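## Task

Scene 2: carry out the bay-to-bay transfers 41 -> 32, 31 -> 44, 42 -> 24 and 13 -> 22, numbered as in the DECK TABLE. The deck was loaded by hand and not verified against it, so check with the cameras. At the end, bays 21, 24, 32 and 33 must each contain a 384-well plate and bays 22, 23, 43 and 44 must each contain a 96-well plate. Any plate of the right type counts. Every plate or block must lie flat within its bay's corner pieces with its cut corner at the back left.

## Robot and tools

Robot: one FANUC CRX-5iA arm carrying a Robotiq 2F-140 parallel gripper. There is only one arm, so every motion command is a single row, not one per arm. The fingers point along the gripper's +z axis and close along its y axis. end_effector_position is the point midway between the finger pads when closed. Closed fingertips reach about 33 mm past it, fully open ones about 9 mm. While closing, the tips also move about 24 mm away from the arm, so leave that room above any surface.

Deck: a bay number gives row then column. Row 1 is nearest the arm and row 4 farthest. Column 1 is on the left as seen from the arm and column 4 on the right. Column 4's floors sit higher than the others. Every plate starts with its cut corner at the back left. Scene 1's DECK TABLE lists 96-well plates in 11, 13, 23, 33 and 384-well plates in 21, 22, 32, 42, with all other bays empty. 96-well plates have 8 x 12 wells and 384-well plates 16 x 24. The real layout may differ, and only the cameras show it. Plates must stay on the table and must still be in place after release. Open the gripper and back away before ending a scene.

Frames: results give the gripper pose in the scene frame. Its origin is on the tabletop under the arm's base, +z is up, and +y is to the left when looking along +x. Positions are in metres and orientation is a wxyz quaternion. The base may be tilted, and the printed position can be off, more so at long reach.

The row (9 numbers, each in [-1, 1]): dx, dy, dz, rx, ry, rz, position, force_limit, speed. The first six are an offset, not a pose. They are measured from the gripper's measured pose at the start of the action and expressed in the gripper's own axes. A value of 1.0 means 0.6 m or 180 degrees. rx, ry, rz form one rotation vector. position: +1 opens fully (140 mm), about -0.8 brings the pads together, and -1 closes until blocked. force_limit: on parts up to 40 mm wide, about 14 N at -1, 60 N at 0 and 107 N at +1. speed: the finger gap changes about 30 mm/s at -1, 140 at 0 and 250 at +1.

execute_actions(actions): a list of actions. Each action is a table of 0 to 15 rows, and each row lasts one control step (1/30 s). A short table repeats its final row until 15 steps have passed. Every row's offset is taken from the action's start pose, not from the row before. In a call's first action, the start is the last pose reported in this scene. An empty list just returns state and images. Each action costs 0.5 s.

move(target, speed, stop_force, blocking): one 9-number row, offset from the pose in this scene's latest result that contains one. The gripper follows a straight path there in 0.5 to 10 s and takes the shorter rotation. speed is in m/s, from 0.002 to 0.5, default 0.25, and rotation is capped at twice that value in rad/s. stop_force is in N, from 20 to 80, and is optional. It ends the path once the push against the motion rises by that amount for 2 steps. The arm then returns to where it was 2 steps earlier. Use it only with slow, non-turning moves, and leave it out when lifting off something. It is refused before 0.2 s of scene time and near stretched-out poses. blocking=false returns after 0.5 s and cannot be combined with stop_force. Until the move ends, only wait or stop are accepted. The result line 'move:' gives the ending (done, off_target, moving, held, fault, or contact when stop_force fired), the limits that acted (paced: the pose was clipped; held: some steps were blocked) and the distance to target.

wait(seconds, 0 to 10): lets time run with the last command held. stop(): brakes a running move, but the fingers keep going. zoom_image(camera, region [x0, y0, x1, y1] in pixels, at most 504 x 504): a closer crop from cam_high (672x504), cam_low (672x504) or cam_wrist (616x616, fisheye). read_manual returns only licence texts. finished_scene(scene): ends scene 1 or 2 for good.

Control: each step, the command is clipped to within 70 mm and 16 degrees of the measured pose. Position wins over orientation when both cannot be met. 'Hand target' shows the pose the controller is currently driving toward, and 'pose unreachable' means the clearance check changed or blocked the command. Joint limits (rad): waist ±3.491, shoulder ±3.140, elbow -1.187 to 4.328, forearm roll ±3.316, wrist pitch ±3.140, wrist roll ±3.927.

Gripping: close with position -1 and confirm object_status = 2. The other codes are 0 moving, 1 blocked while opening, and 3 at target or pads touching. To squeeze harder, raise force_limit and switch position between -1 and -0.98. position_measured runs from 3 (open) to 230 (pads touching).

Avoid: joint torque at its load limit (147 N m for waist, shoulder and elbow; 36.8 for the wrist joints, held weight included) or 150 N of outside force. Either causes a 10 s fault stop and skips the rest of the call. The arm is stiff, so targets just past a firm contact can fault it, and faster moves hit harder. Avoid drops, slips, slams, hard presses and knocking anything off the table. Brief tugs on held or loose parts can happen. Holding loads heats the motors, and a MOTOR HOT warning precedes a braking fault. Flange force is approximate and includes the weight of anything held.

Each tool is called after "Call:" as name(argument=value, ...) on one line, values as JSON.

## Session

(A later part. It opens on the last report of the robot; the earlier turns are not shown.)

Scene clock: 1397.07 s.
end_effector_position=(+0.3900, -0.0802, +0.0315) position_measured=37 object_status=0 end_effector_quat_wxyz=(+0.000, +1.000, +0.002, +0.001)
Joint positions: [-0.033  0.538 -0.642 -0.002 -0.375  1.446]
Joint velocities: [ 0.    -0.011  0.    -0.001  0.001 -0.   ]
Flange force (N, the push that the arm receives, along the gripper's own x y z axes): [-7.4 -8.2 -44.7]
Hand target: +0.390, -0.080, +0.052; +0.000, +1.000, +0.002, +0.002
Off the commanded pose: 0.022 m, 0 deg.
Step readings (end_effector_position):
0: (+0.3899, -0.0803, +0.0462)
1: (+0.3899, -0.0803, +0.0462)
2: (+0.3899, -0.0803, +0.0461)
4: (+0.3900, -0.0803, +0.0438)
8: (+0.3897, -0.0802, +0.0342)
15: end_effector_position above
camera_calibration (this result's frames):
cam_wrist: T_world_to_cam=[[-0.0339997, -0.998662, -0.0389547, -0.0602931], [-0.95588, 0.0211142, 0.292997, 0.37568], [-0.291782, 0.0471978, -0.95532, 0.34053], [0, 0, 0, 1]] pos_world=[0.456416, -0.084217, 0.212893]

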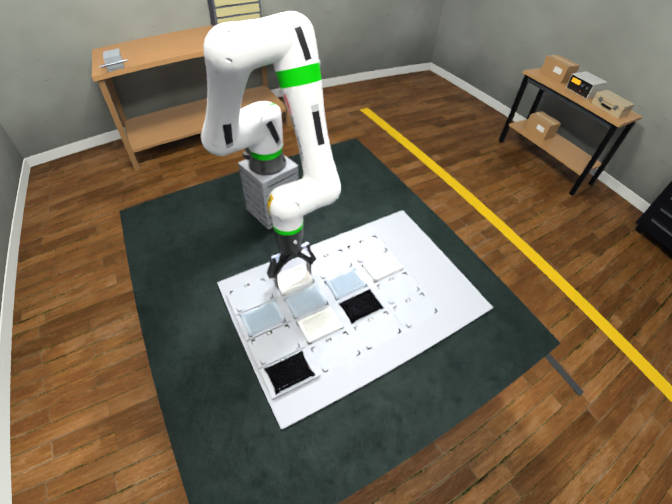

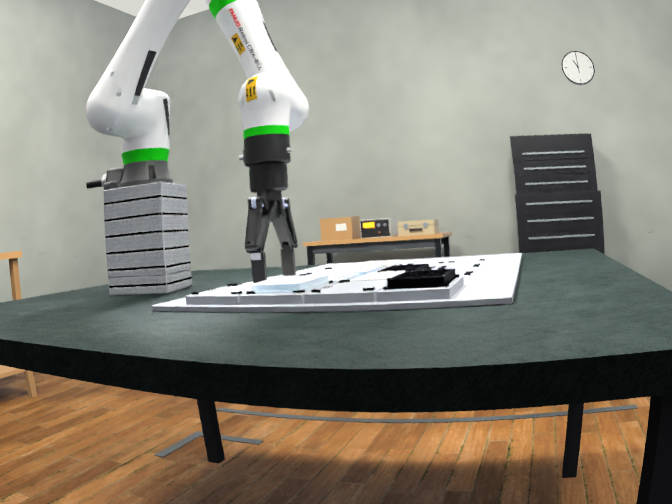

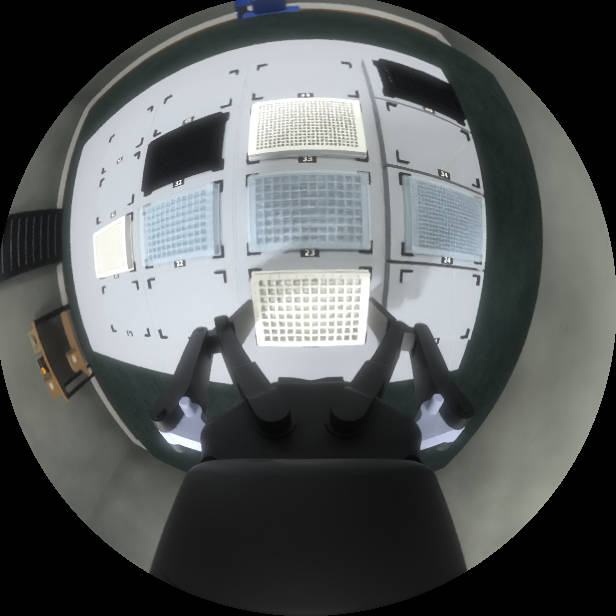

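Call:
wait(seconds=0)

Call:
zoom_image(camera="cam_wrist", region=[235, 240, 295, 300])

Call:
zoom_image(camera="cam_wrist", region=[335, 240, 395, 300])

Call:
zoom_image(camera="cam_low", region=[210, 230, 350, 310])

Scene clock: 1405.70 s.
end_effector_position=(+0.3899, -0.0804, +0.0516) position_measured=38 object_status=2 end_effector_quat_wxyz=(+0.000, +1.000, +0.002, +0.002)
Joint positions: [-0.033  0.481 -0.649 -0.001 -0.424  1.446]
Joint velocities: [-0.001 -0.    -0.     0.    -0.    -0.   ]
Flange force (N, the push that the arm receives, along the gripper's own x y z axes): [3.7 0.0 0.5]
Hand target: +0.390, -0.080, +0.052; +0.000, +1.000, +0.002, +0.002
Off the commanded pose: 0.002 m, 0 deg.
camera_calibration (this result's frames):
cam_wrist: T_world_to_cam=[[-0.0339634, -0.998673, -0.0387125, -0.0597018], [-0.956008, 0.0211711, 0.292575, 0.369803], [-0.291368, 0.0469463, -0.955459, 0.359613], [0, 0, 0, 1]] pos_world=[0.456286, -0.0843342, 0.233089]

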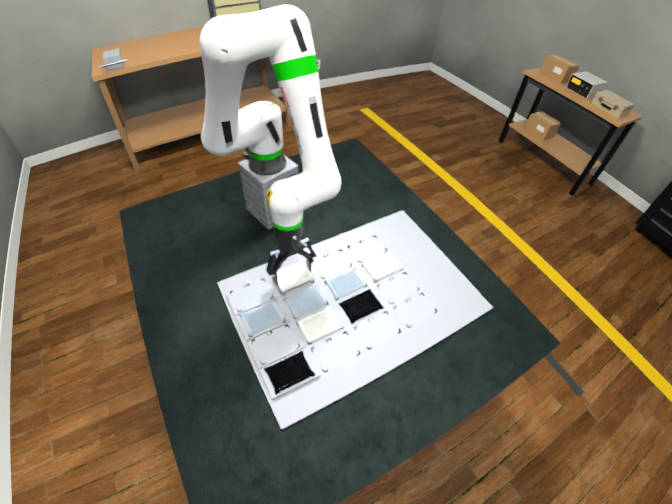

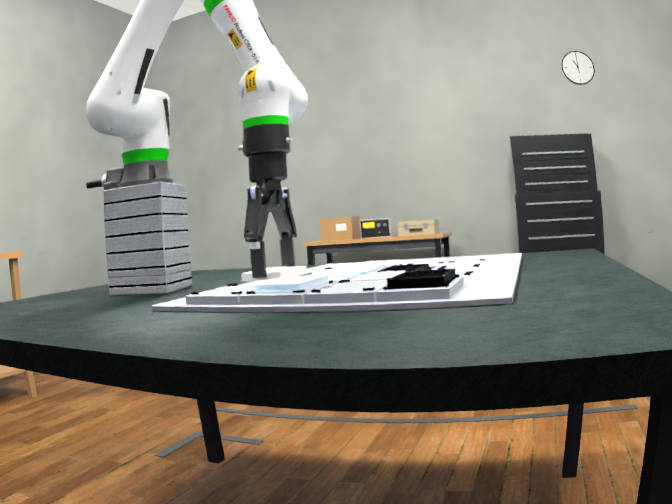

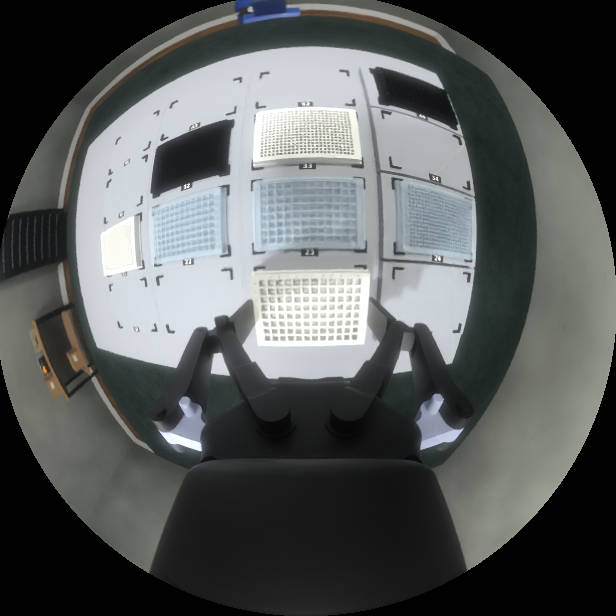

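Region (235, 240, 295, 300) of cam_wrist's 616x616 image, scaled by 8.400, with more detail than that image has.

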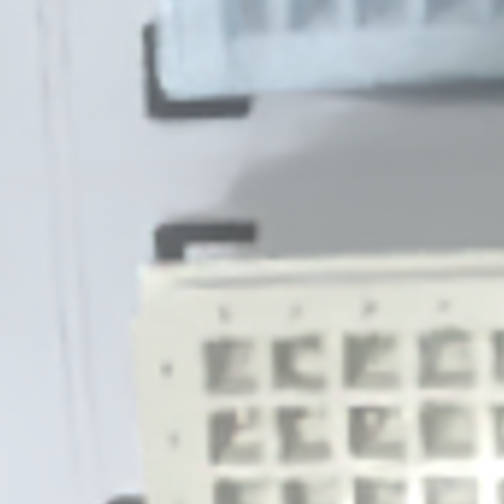

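Region (335, 240, 395, 300) of cam_wrist's 616x616 image, scaled by 8.400, with more detail than that image has.

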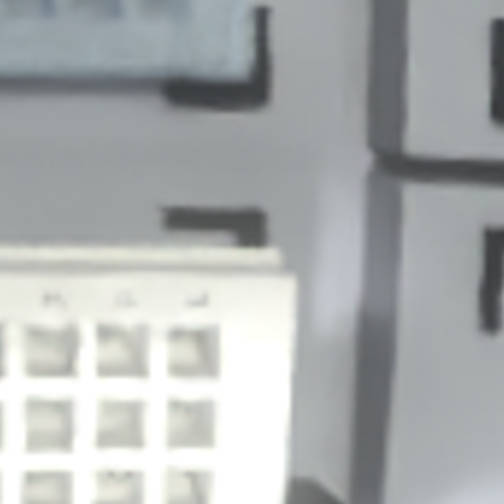

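Region (210, 230, 350, 310) of cam_low's 672x504 image, scaled by 3.600, with more detail than that image has; it fills the top 288 rows of this view, and the rest is white.

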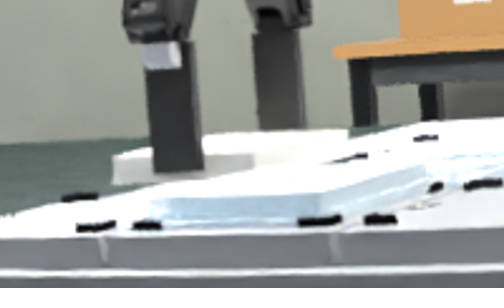

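Call:
move(target=[0.53586, -0.00068, -0.00223, 0, 0, 0, -1, -0.3, -0.3], speed=0.45)

Call:
zoom_image(camera="cam_wrist", region=[235, 240, 295, 300])

Call:
zoom_image(camera="cam_wrist", region=[335, 240, 395, 300])

Scene clock: 1437.63 s.
end_effector_position=(+0.7114, -0.0784, +0.0544) position_measured=38 object_status=2 end_effector_quat_wxyz=(-0.000, +1.000, +0.002, +0.002)
Joint positions: [-0.091  0.997  0.403 -0.003 -0.96   1.504]
Joint velocities: [-0.002  0.006  0.011 -0.004 -0.01   0.001]
Flange force (N, the push that the arm receives, along the gripper's own x y z axes): [-0.9 0.1 0.9]
Hand target: +0.711, -0.078, +0.054; -0.000, +1.000, +0.002, +0.002
Off the commanded pose: 0.001 m, 0 deg.
move: done; limits=paced
camera_calibration (this result's frames):
cam_wrist: T_world_to_cam=[[-0.0330355, -0.998667, -0.0396712, -0.0473409], [-0.956128, 0.0200185, 0.292263, 0.676318], [-0.291079, 0.0475859, -0.955515, 0.455693], [0, 0, 0, 1]] pos_world=[0.777726, -0.0825012, 0.23588]

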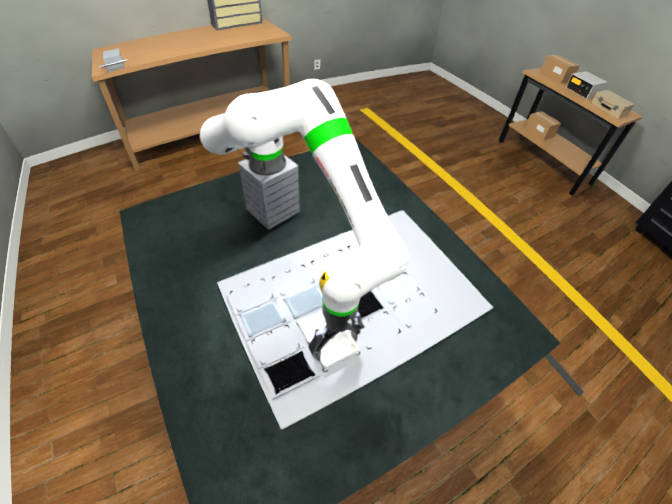

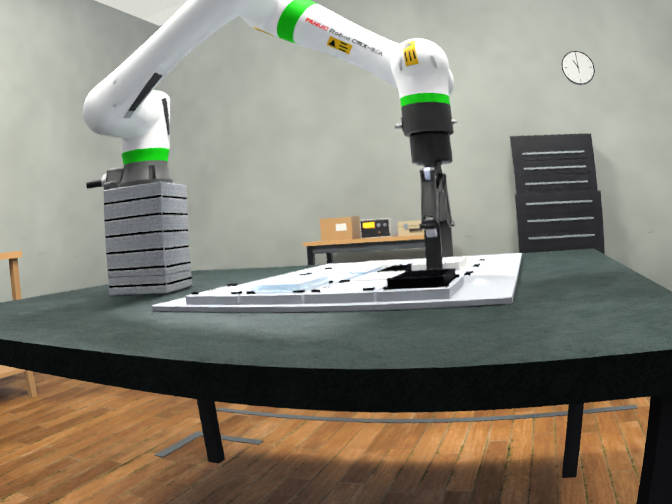

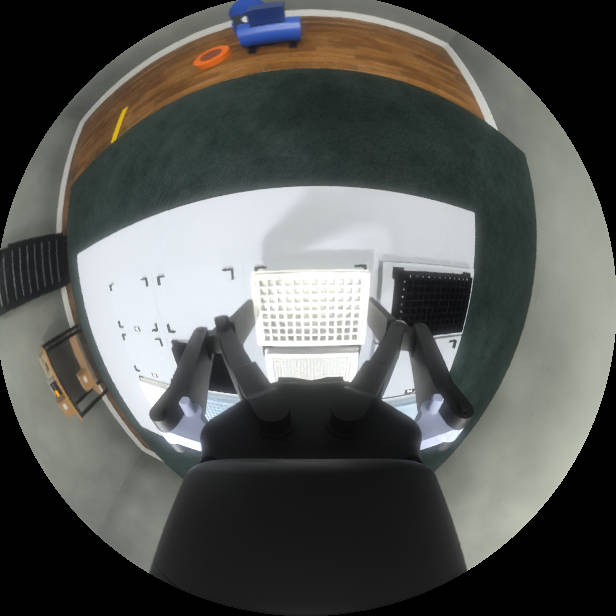

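Region (235, 240, 295, 300) of cam_wrist's 616x616 image, scaled by 8.400, with more detail than that image has.

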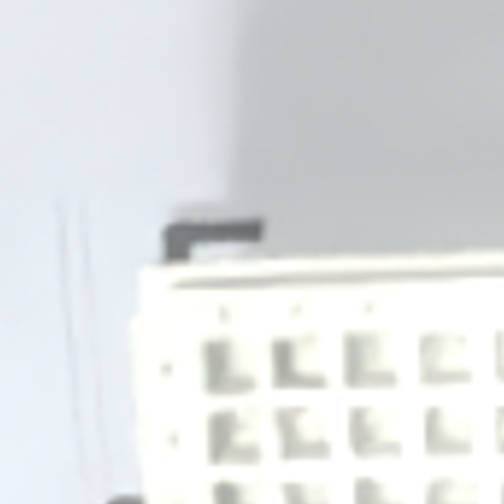

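Region (335, 240, 395, 300) of cam_wrist's 616x616 image, scaled by 8.400, with more detail than that image has.

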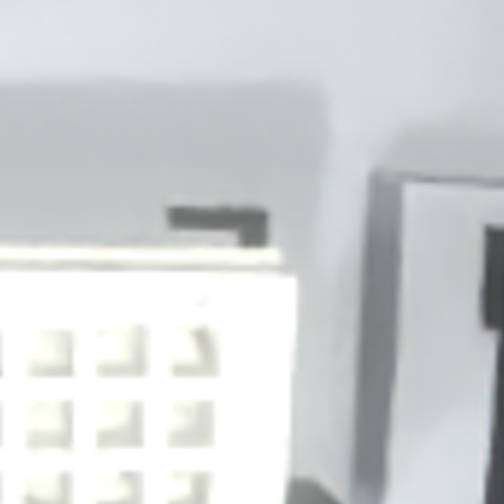

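Call:
wait(seconds=0)

Call:
zoom_image(camera="cam_wrist", region=[235, 240, 295, 300])

Call:
zoom_image(camera="cam_wrist", region=[335, 240, 395, 300])

Call:
zoom_image(camera="cam_high", region=[210, 230, 450, 410])

Scene clock: 1448.47 s.
end_effector_position=(+0.7115, -0.0784, +0.0544) position_measured=38 object_status=2 end_effector_quat_wxyz=(-0.000, +1.000, +0.002, +0.002)
Joint positions: [-0.091  0.998  0.404 -0.003 -0.961  1.504]
Joint velocities: [ 0.001  0.    -0.001 -0.001  0.     0.001]
Flange force (N, the push that the arm receives, along the gripper's own x y z axes): [1.0 0.6 0.8]
Hand target: +0.711, -0.078, +0.054; -0.000, +1.000, +0.002, +0.002
Off the commanded pose: 0.001 m, 0 deg.
camera_calibration (this result's frames):
cam_wrist: T_world_to_cam=[[-0.0330582, -0.998662, -0.0397599, -0.0473334], [-0.956028, 0.0199978, 0.292594, 0.676284], [-0.291407, 0.0476842, -0.95541, 0.45591], [0, 0, 0, 1]] pos_world=[0.777837, -0.082534, 0.235823]

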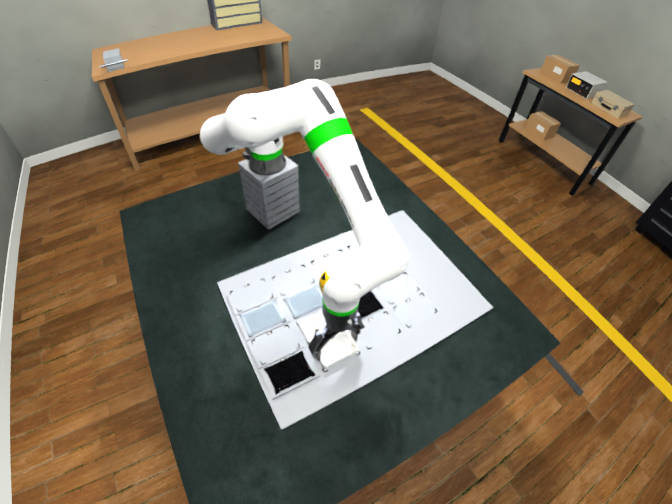

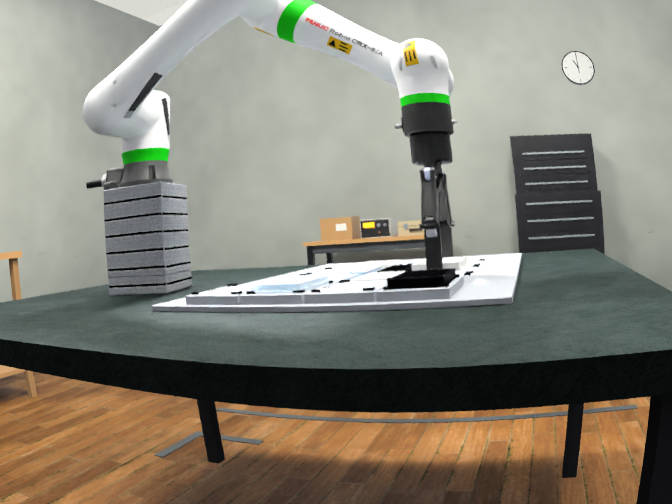

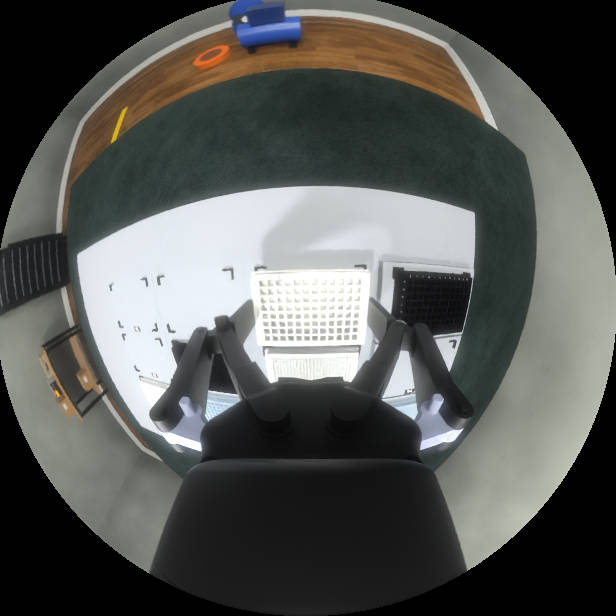

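Region (235, 240, 295, 300) of cam_wrist's 616x616 image, scaled by 8.400, with more detail than that image has.

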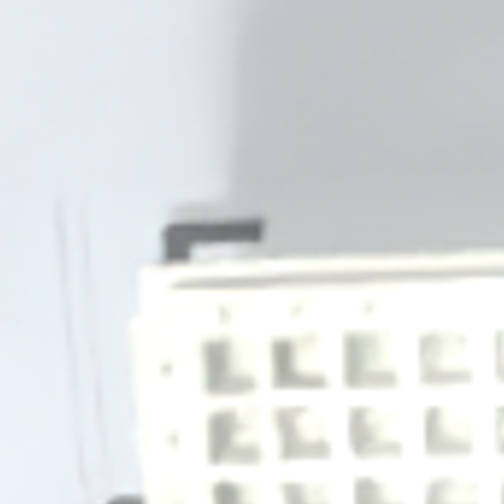

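Region (335, 240, 395, 300) of cam_wrist's 616x616 image, scaled by 8.400, with more detail than that image has.

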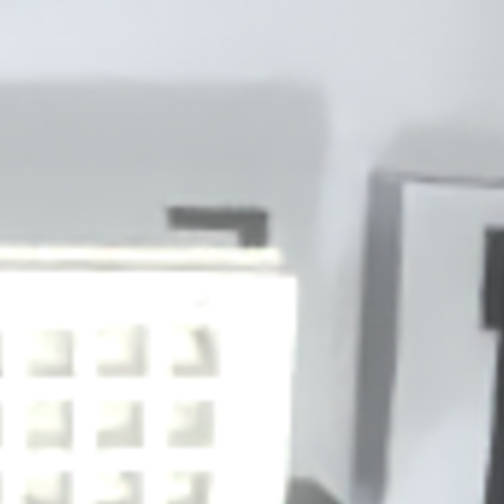

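Region (210, 230, 450, 410) of cam_high's 672x504 image, scaled by 2.100, with more detail than that image has; it fills the top 378 rows of this view, and the rest is white.

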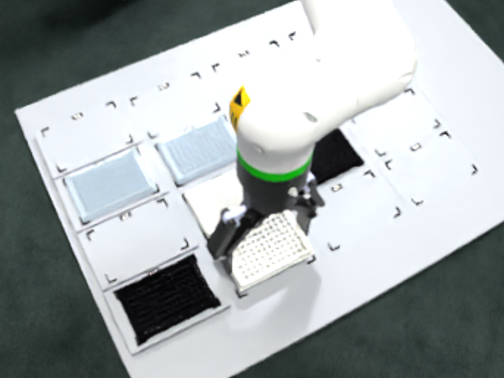

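Call:
execute_actions(actions=[[[0,0.0002,0.00056,-0.00005,0,0.00005,-1,-0.3,-0.3],[0,0.0005,0.00359,-0.00015,0,0.00015,-1,-0.3,-0.3],[0,0.0008,0.00954,-0.00025,0,0.00025,-1,-0.3,-0.3],[-0.00005,0.001,0.01733,-0.0003,0,0.0003,-1,-0.3,-0.3],[-0.00008,0.001,0.02513,-0.0003,0,0.0003,-1,-0.3,-0.3],[-0.0001,0.001,0.03108,-0.0003,0,0.0003,-1,-0.3,-0.3],[-0.0001,0.001,0.03411,-0.0003,0,0.0003,-1,-0.3,-0.3],[-0.0001,0.001,0.03467,-0.0003,0,0.0003,-1,-0.3,-0.3],[-0.0001,0.001,0.03467,-0.0003,0,0.0003,-1,-0.3,-0.3],[-0.0001,0.001,0.03467,-0.0003,0,0.0003,-1,-0.3,-0.3],[-0.0001,0.001,0.03467,-0.0003,0,0.0003,-1,-0.3,-0.3],[-0.0001,0.001,0.03467,-0.0003,0,0.0003,1,-0.3,0.3],[-0.0001,0.001,0.03467,-0.0003,0,0.0003,1,-0.3,0.3],[-0.0001,0.001,0.03467,-0.0003,0,0.0003,1,-0.3,0.3],[0.0001,0.001,-0.052,-0.0003,0,0.0003,1,-0.3,0.3]]])

Call:
zoom_image(camera="cam_wrist", region=[235, 240, 295, 300])

Call:
zoom_image(camera="cam_wrist", region=[335, 240, 395, 300])

Scene clock: 1488.07 s.
end_effector_position=(+0.7115, -0.0791, +0.0338) position_measured=15 object_status=0 end_effector_quat_wxyz=(+0.000, +1.000, +0.002, +0.002)
Joint positions: [-0.091  1.03   0.409 -0.002 -0.933  1.503]
Joint velocities: [-0.    -0.012  0.    -0.     0.001 -0.   ]
Flange force (N, the push that the arm receives, along the gripper's own x y z axes): [6.6 -1.4 2.3]
Hand target: +0.712, -0.079, +0.082; +0.000, +1.000, +0.002, +0.002
Off the commanded pose: 0.052 m, 0 deg.
Step readings (end_effector_position):
0: (+0.7115, -0.0784, +0.0544)
1: (+0.7115, -0.0784, +0.0544)
2: (+0.7114, -0.0785, +0.0542)
4: (+0.7114, -0.0785, +0.0522)
8: (+0.7112, -0.0790, +0.0399)
15: end_effector_position above
camera_calibration (this result's frames):
cam_wrist: T_world_to_cam=[[-0.0340451, -0.998668, -0.0387773, -0.0481255], [-0.956041, 0.0212359, 0.292462, 0.682481], [-0.291249, 0.0470295, -0.955491, 0.436179], [0, 0, 0, 1]] pos_world=[0.777878, -0.0830678, 0.2153]

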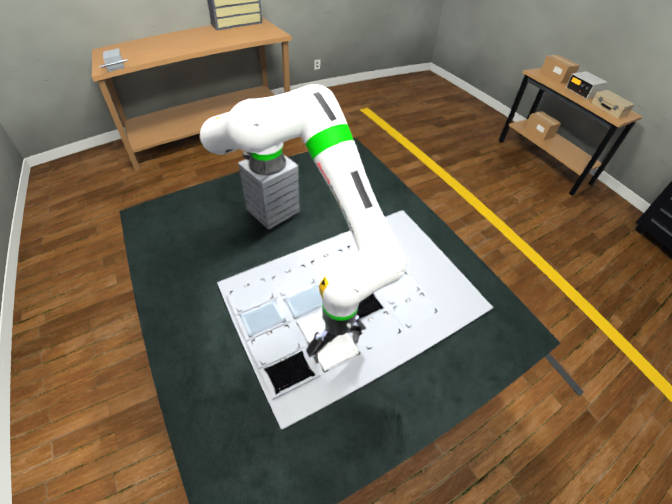

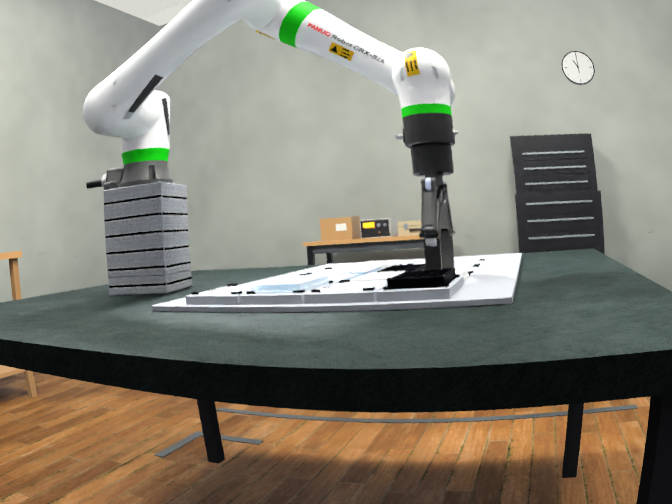

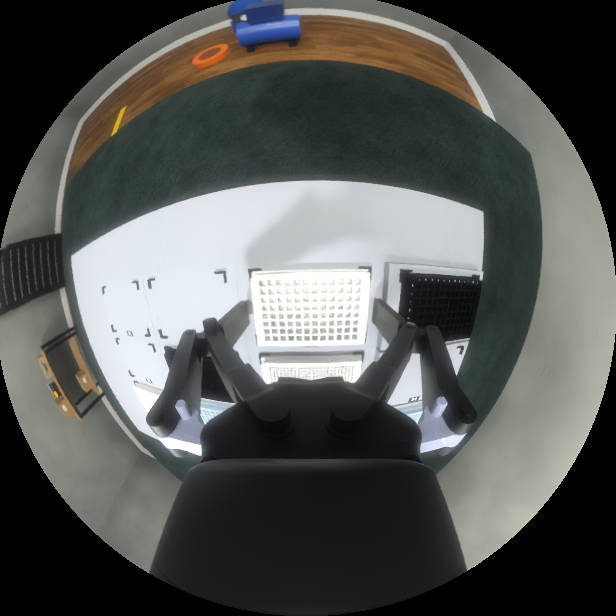

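Region (235, 240, 295, 300) of cam_wrist's 616x616 image, scaled by 8.400, with more detail than that image has.

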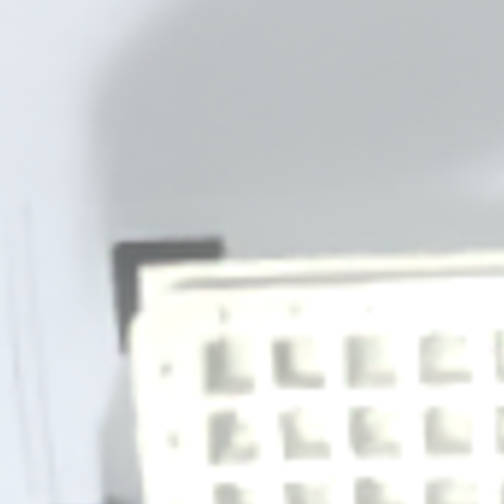

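Region (335, 240, 395, 300) of cam_wrist's 616x616 image, scaled by 8.400, with more detail than that image has.

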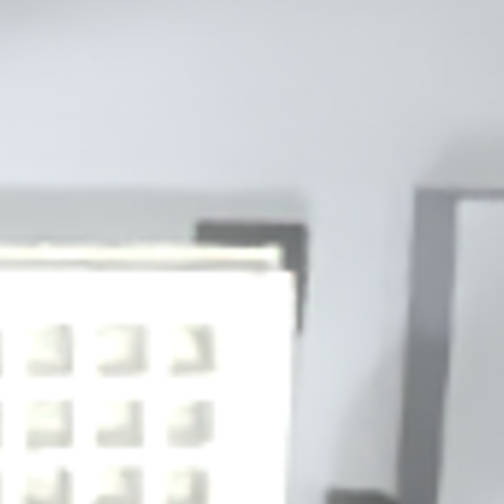

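Call:
wait(seconds=0)

Call:
zoom_image(camera="cam_wrist", region=[240, 245, 390, 385])

Call:
zoom_image(camera="cam_high", region=[210, 230, 450, 410])

Call:
zoom_image(camera="cam_low", region=[200, 230, 530, 320])

Scene clock: 1507.33 s.
end_effector_position=(+0.7122, -0.0794, +0.0822) position_measured=3 object_status=3 end_effector_quat_wxyz=(+0.000, +1.000, +0.002, +0.002)
Joint positions: [-0.092  0.958  0.404 -0.002 -1.     1.504]
Joint velocities: [-0.003  0.    -0.     0.001 -0.001  0.   ]
Flange force (N, the push that the arm receives, along the gripper's own x y z axes): [1.5 -0.8 -0.4]
Hand target: +0.712, -0.079, +0.082; +0.000, +1.000, +0.002, +0.002
Off the commanded pose: 0.003 m, 0 deg.
camera_calibration (this result's frames):
cam_wrist: T_world_to_cam=[[-0.0339119, -0.998673, -0.0387461, -0.0466191], [-0.956146, 0.0211339, 0.292128, 0.669028], [-0.290922, 0.0469535, -0.955594, 0.482389], [0, 0, 0, 1]] pos_world=[0.778444, -0.0833463, 0.263719]

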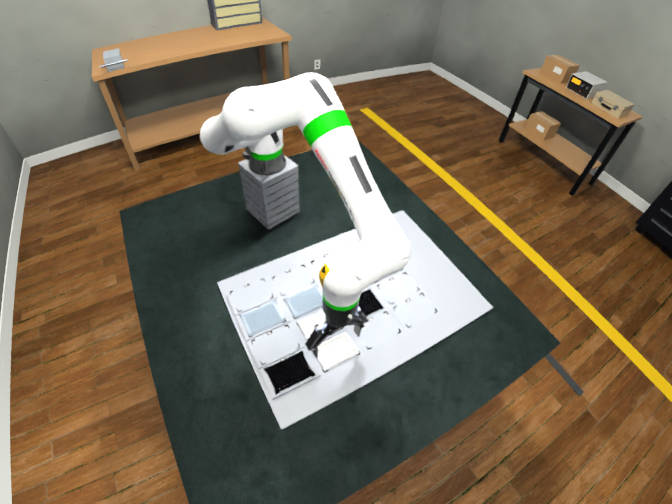

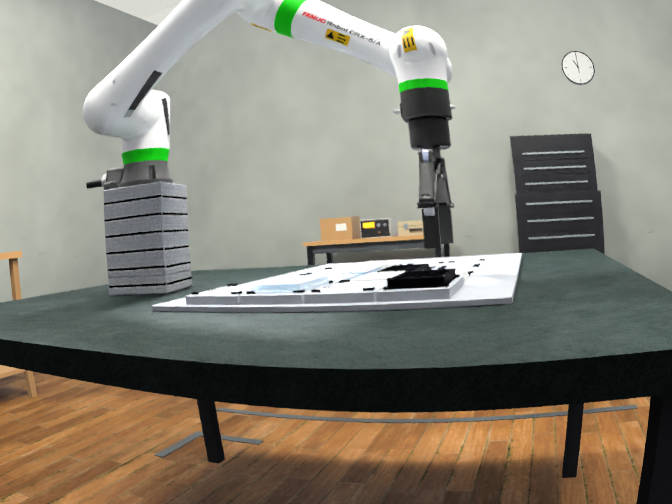

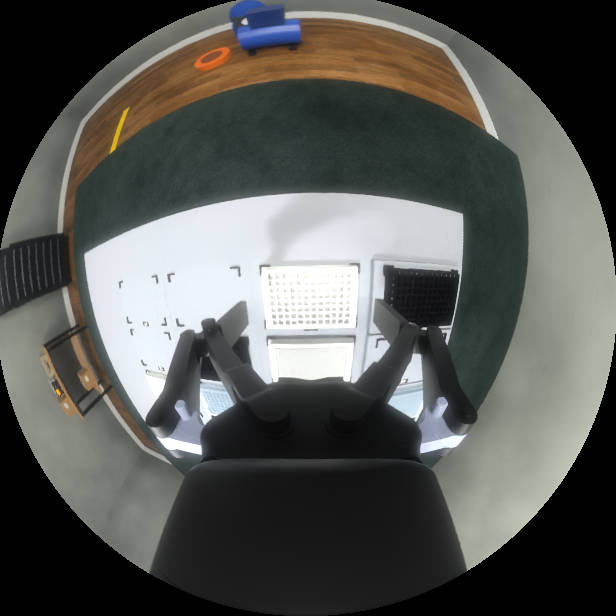

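Region (240, 245, 390, 385) of cam_wrist's 616x616 image, scaled by 3.360, with more detail than that image has; it fills the top 470 rows of this view, and the rest is white.

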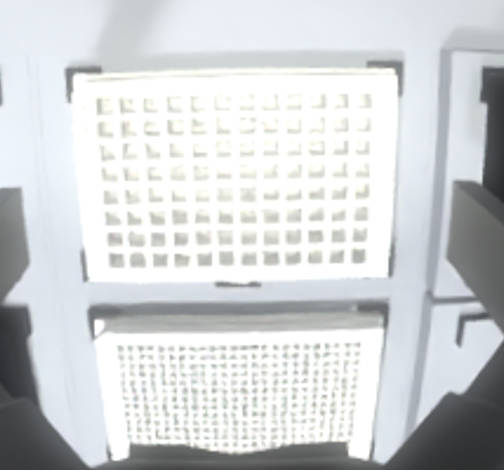

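Region (210, 230, 450, 410) of cam_high's 672x504 image, scaled by 2.100, with more detail than that image has; it fills the top 378 rows of this view, and the rest is white.

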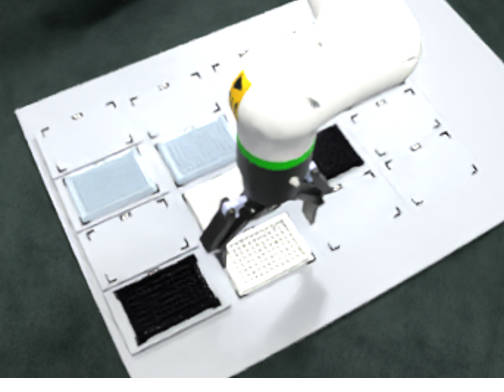

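Region (200, 230, 530, 320) of cam_low's 672x504 image, scaled by 1.527, with more detail than that image has; it fills the top 137 rows of this view, and the rest is white.

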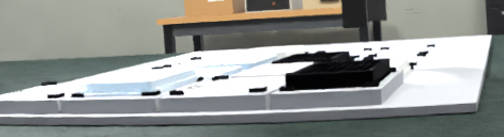

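Call:
zoom_image(camera="cam_high", region=[235, 275, 335, 350])

Call:
zoom_image(camera="cam_high", region=[260, 320, 380, 405])

Call:
zoom_image(camera="cam_wrist", region=[130, 320, 270, 430])

Call:
zoom_image(camera="cam_low", region=[290, 245, 490, 300])

Region (235, 275, 335, 350) of cam_high's 672x504 image, scaled by 5.040, with more detail than that image has; it fills the top 378 rows of this view, and the rest is white.

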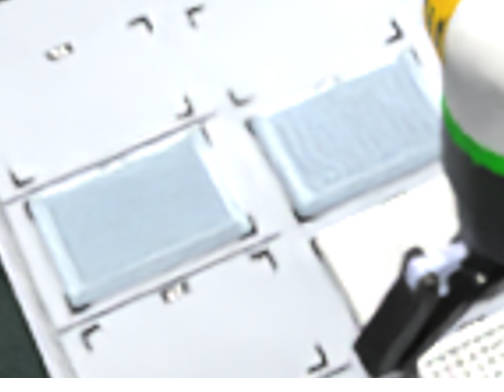

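Region (260, 320, 380, 405) of cam_high's 672x504 image, scaled by 4.200, with more detail than that image has; it fills the top 357 rows of this view, and the rest is white.

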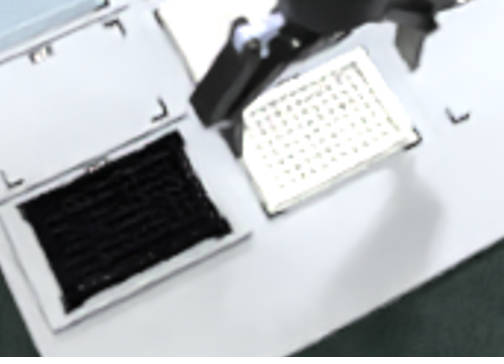

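Region (130, 320, 270, 430) of cam_wrist's 616x616 image, scaled by 3.600, with more detail than that image has; it fills the top 396 rows of this view, and the rest is white.

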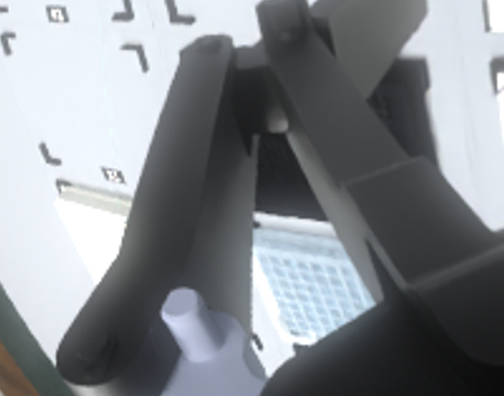

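Region (290, 245, 490, 300) of cam_low's 672x504 image, scaled by 2.520, with more detail than that image has; it fills the top 139 rows of this view, and the rest is white.

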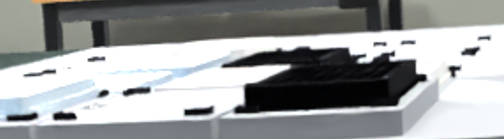

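All plates look seated in their bays, and the gripper is open and clear of them.

Call:
finished_scene(scene=2)

The scene is finished: the task was done.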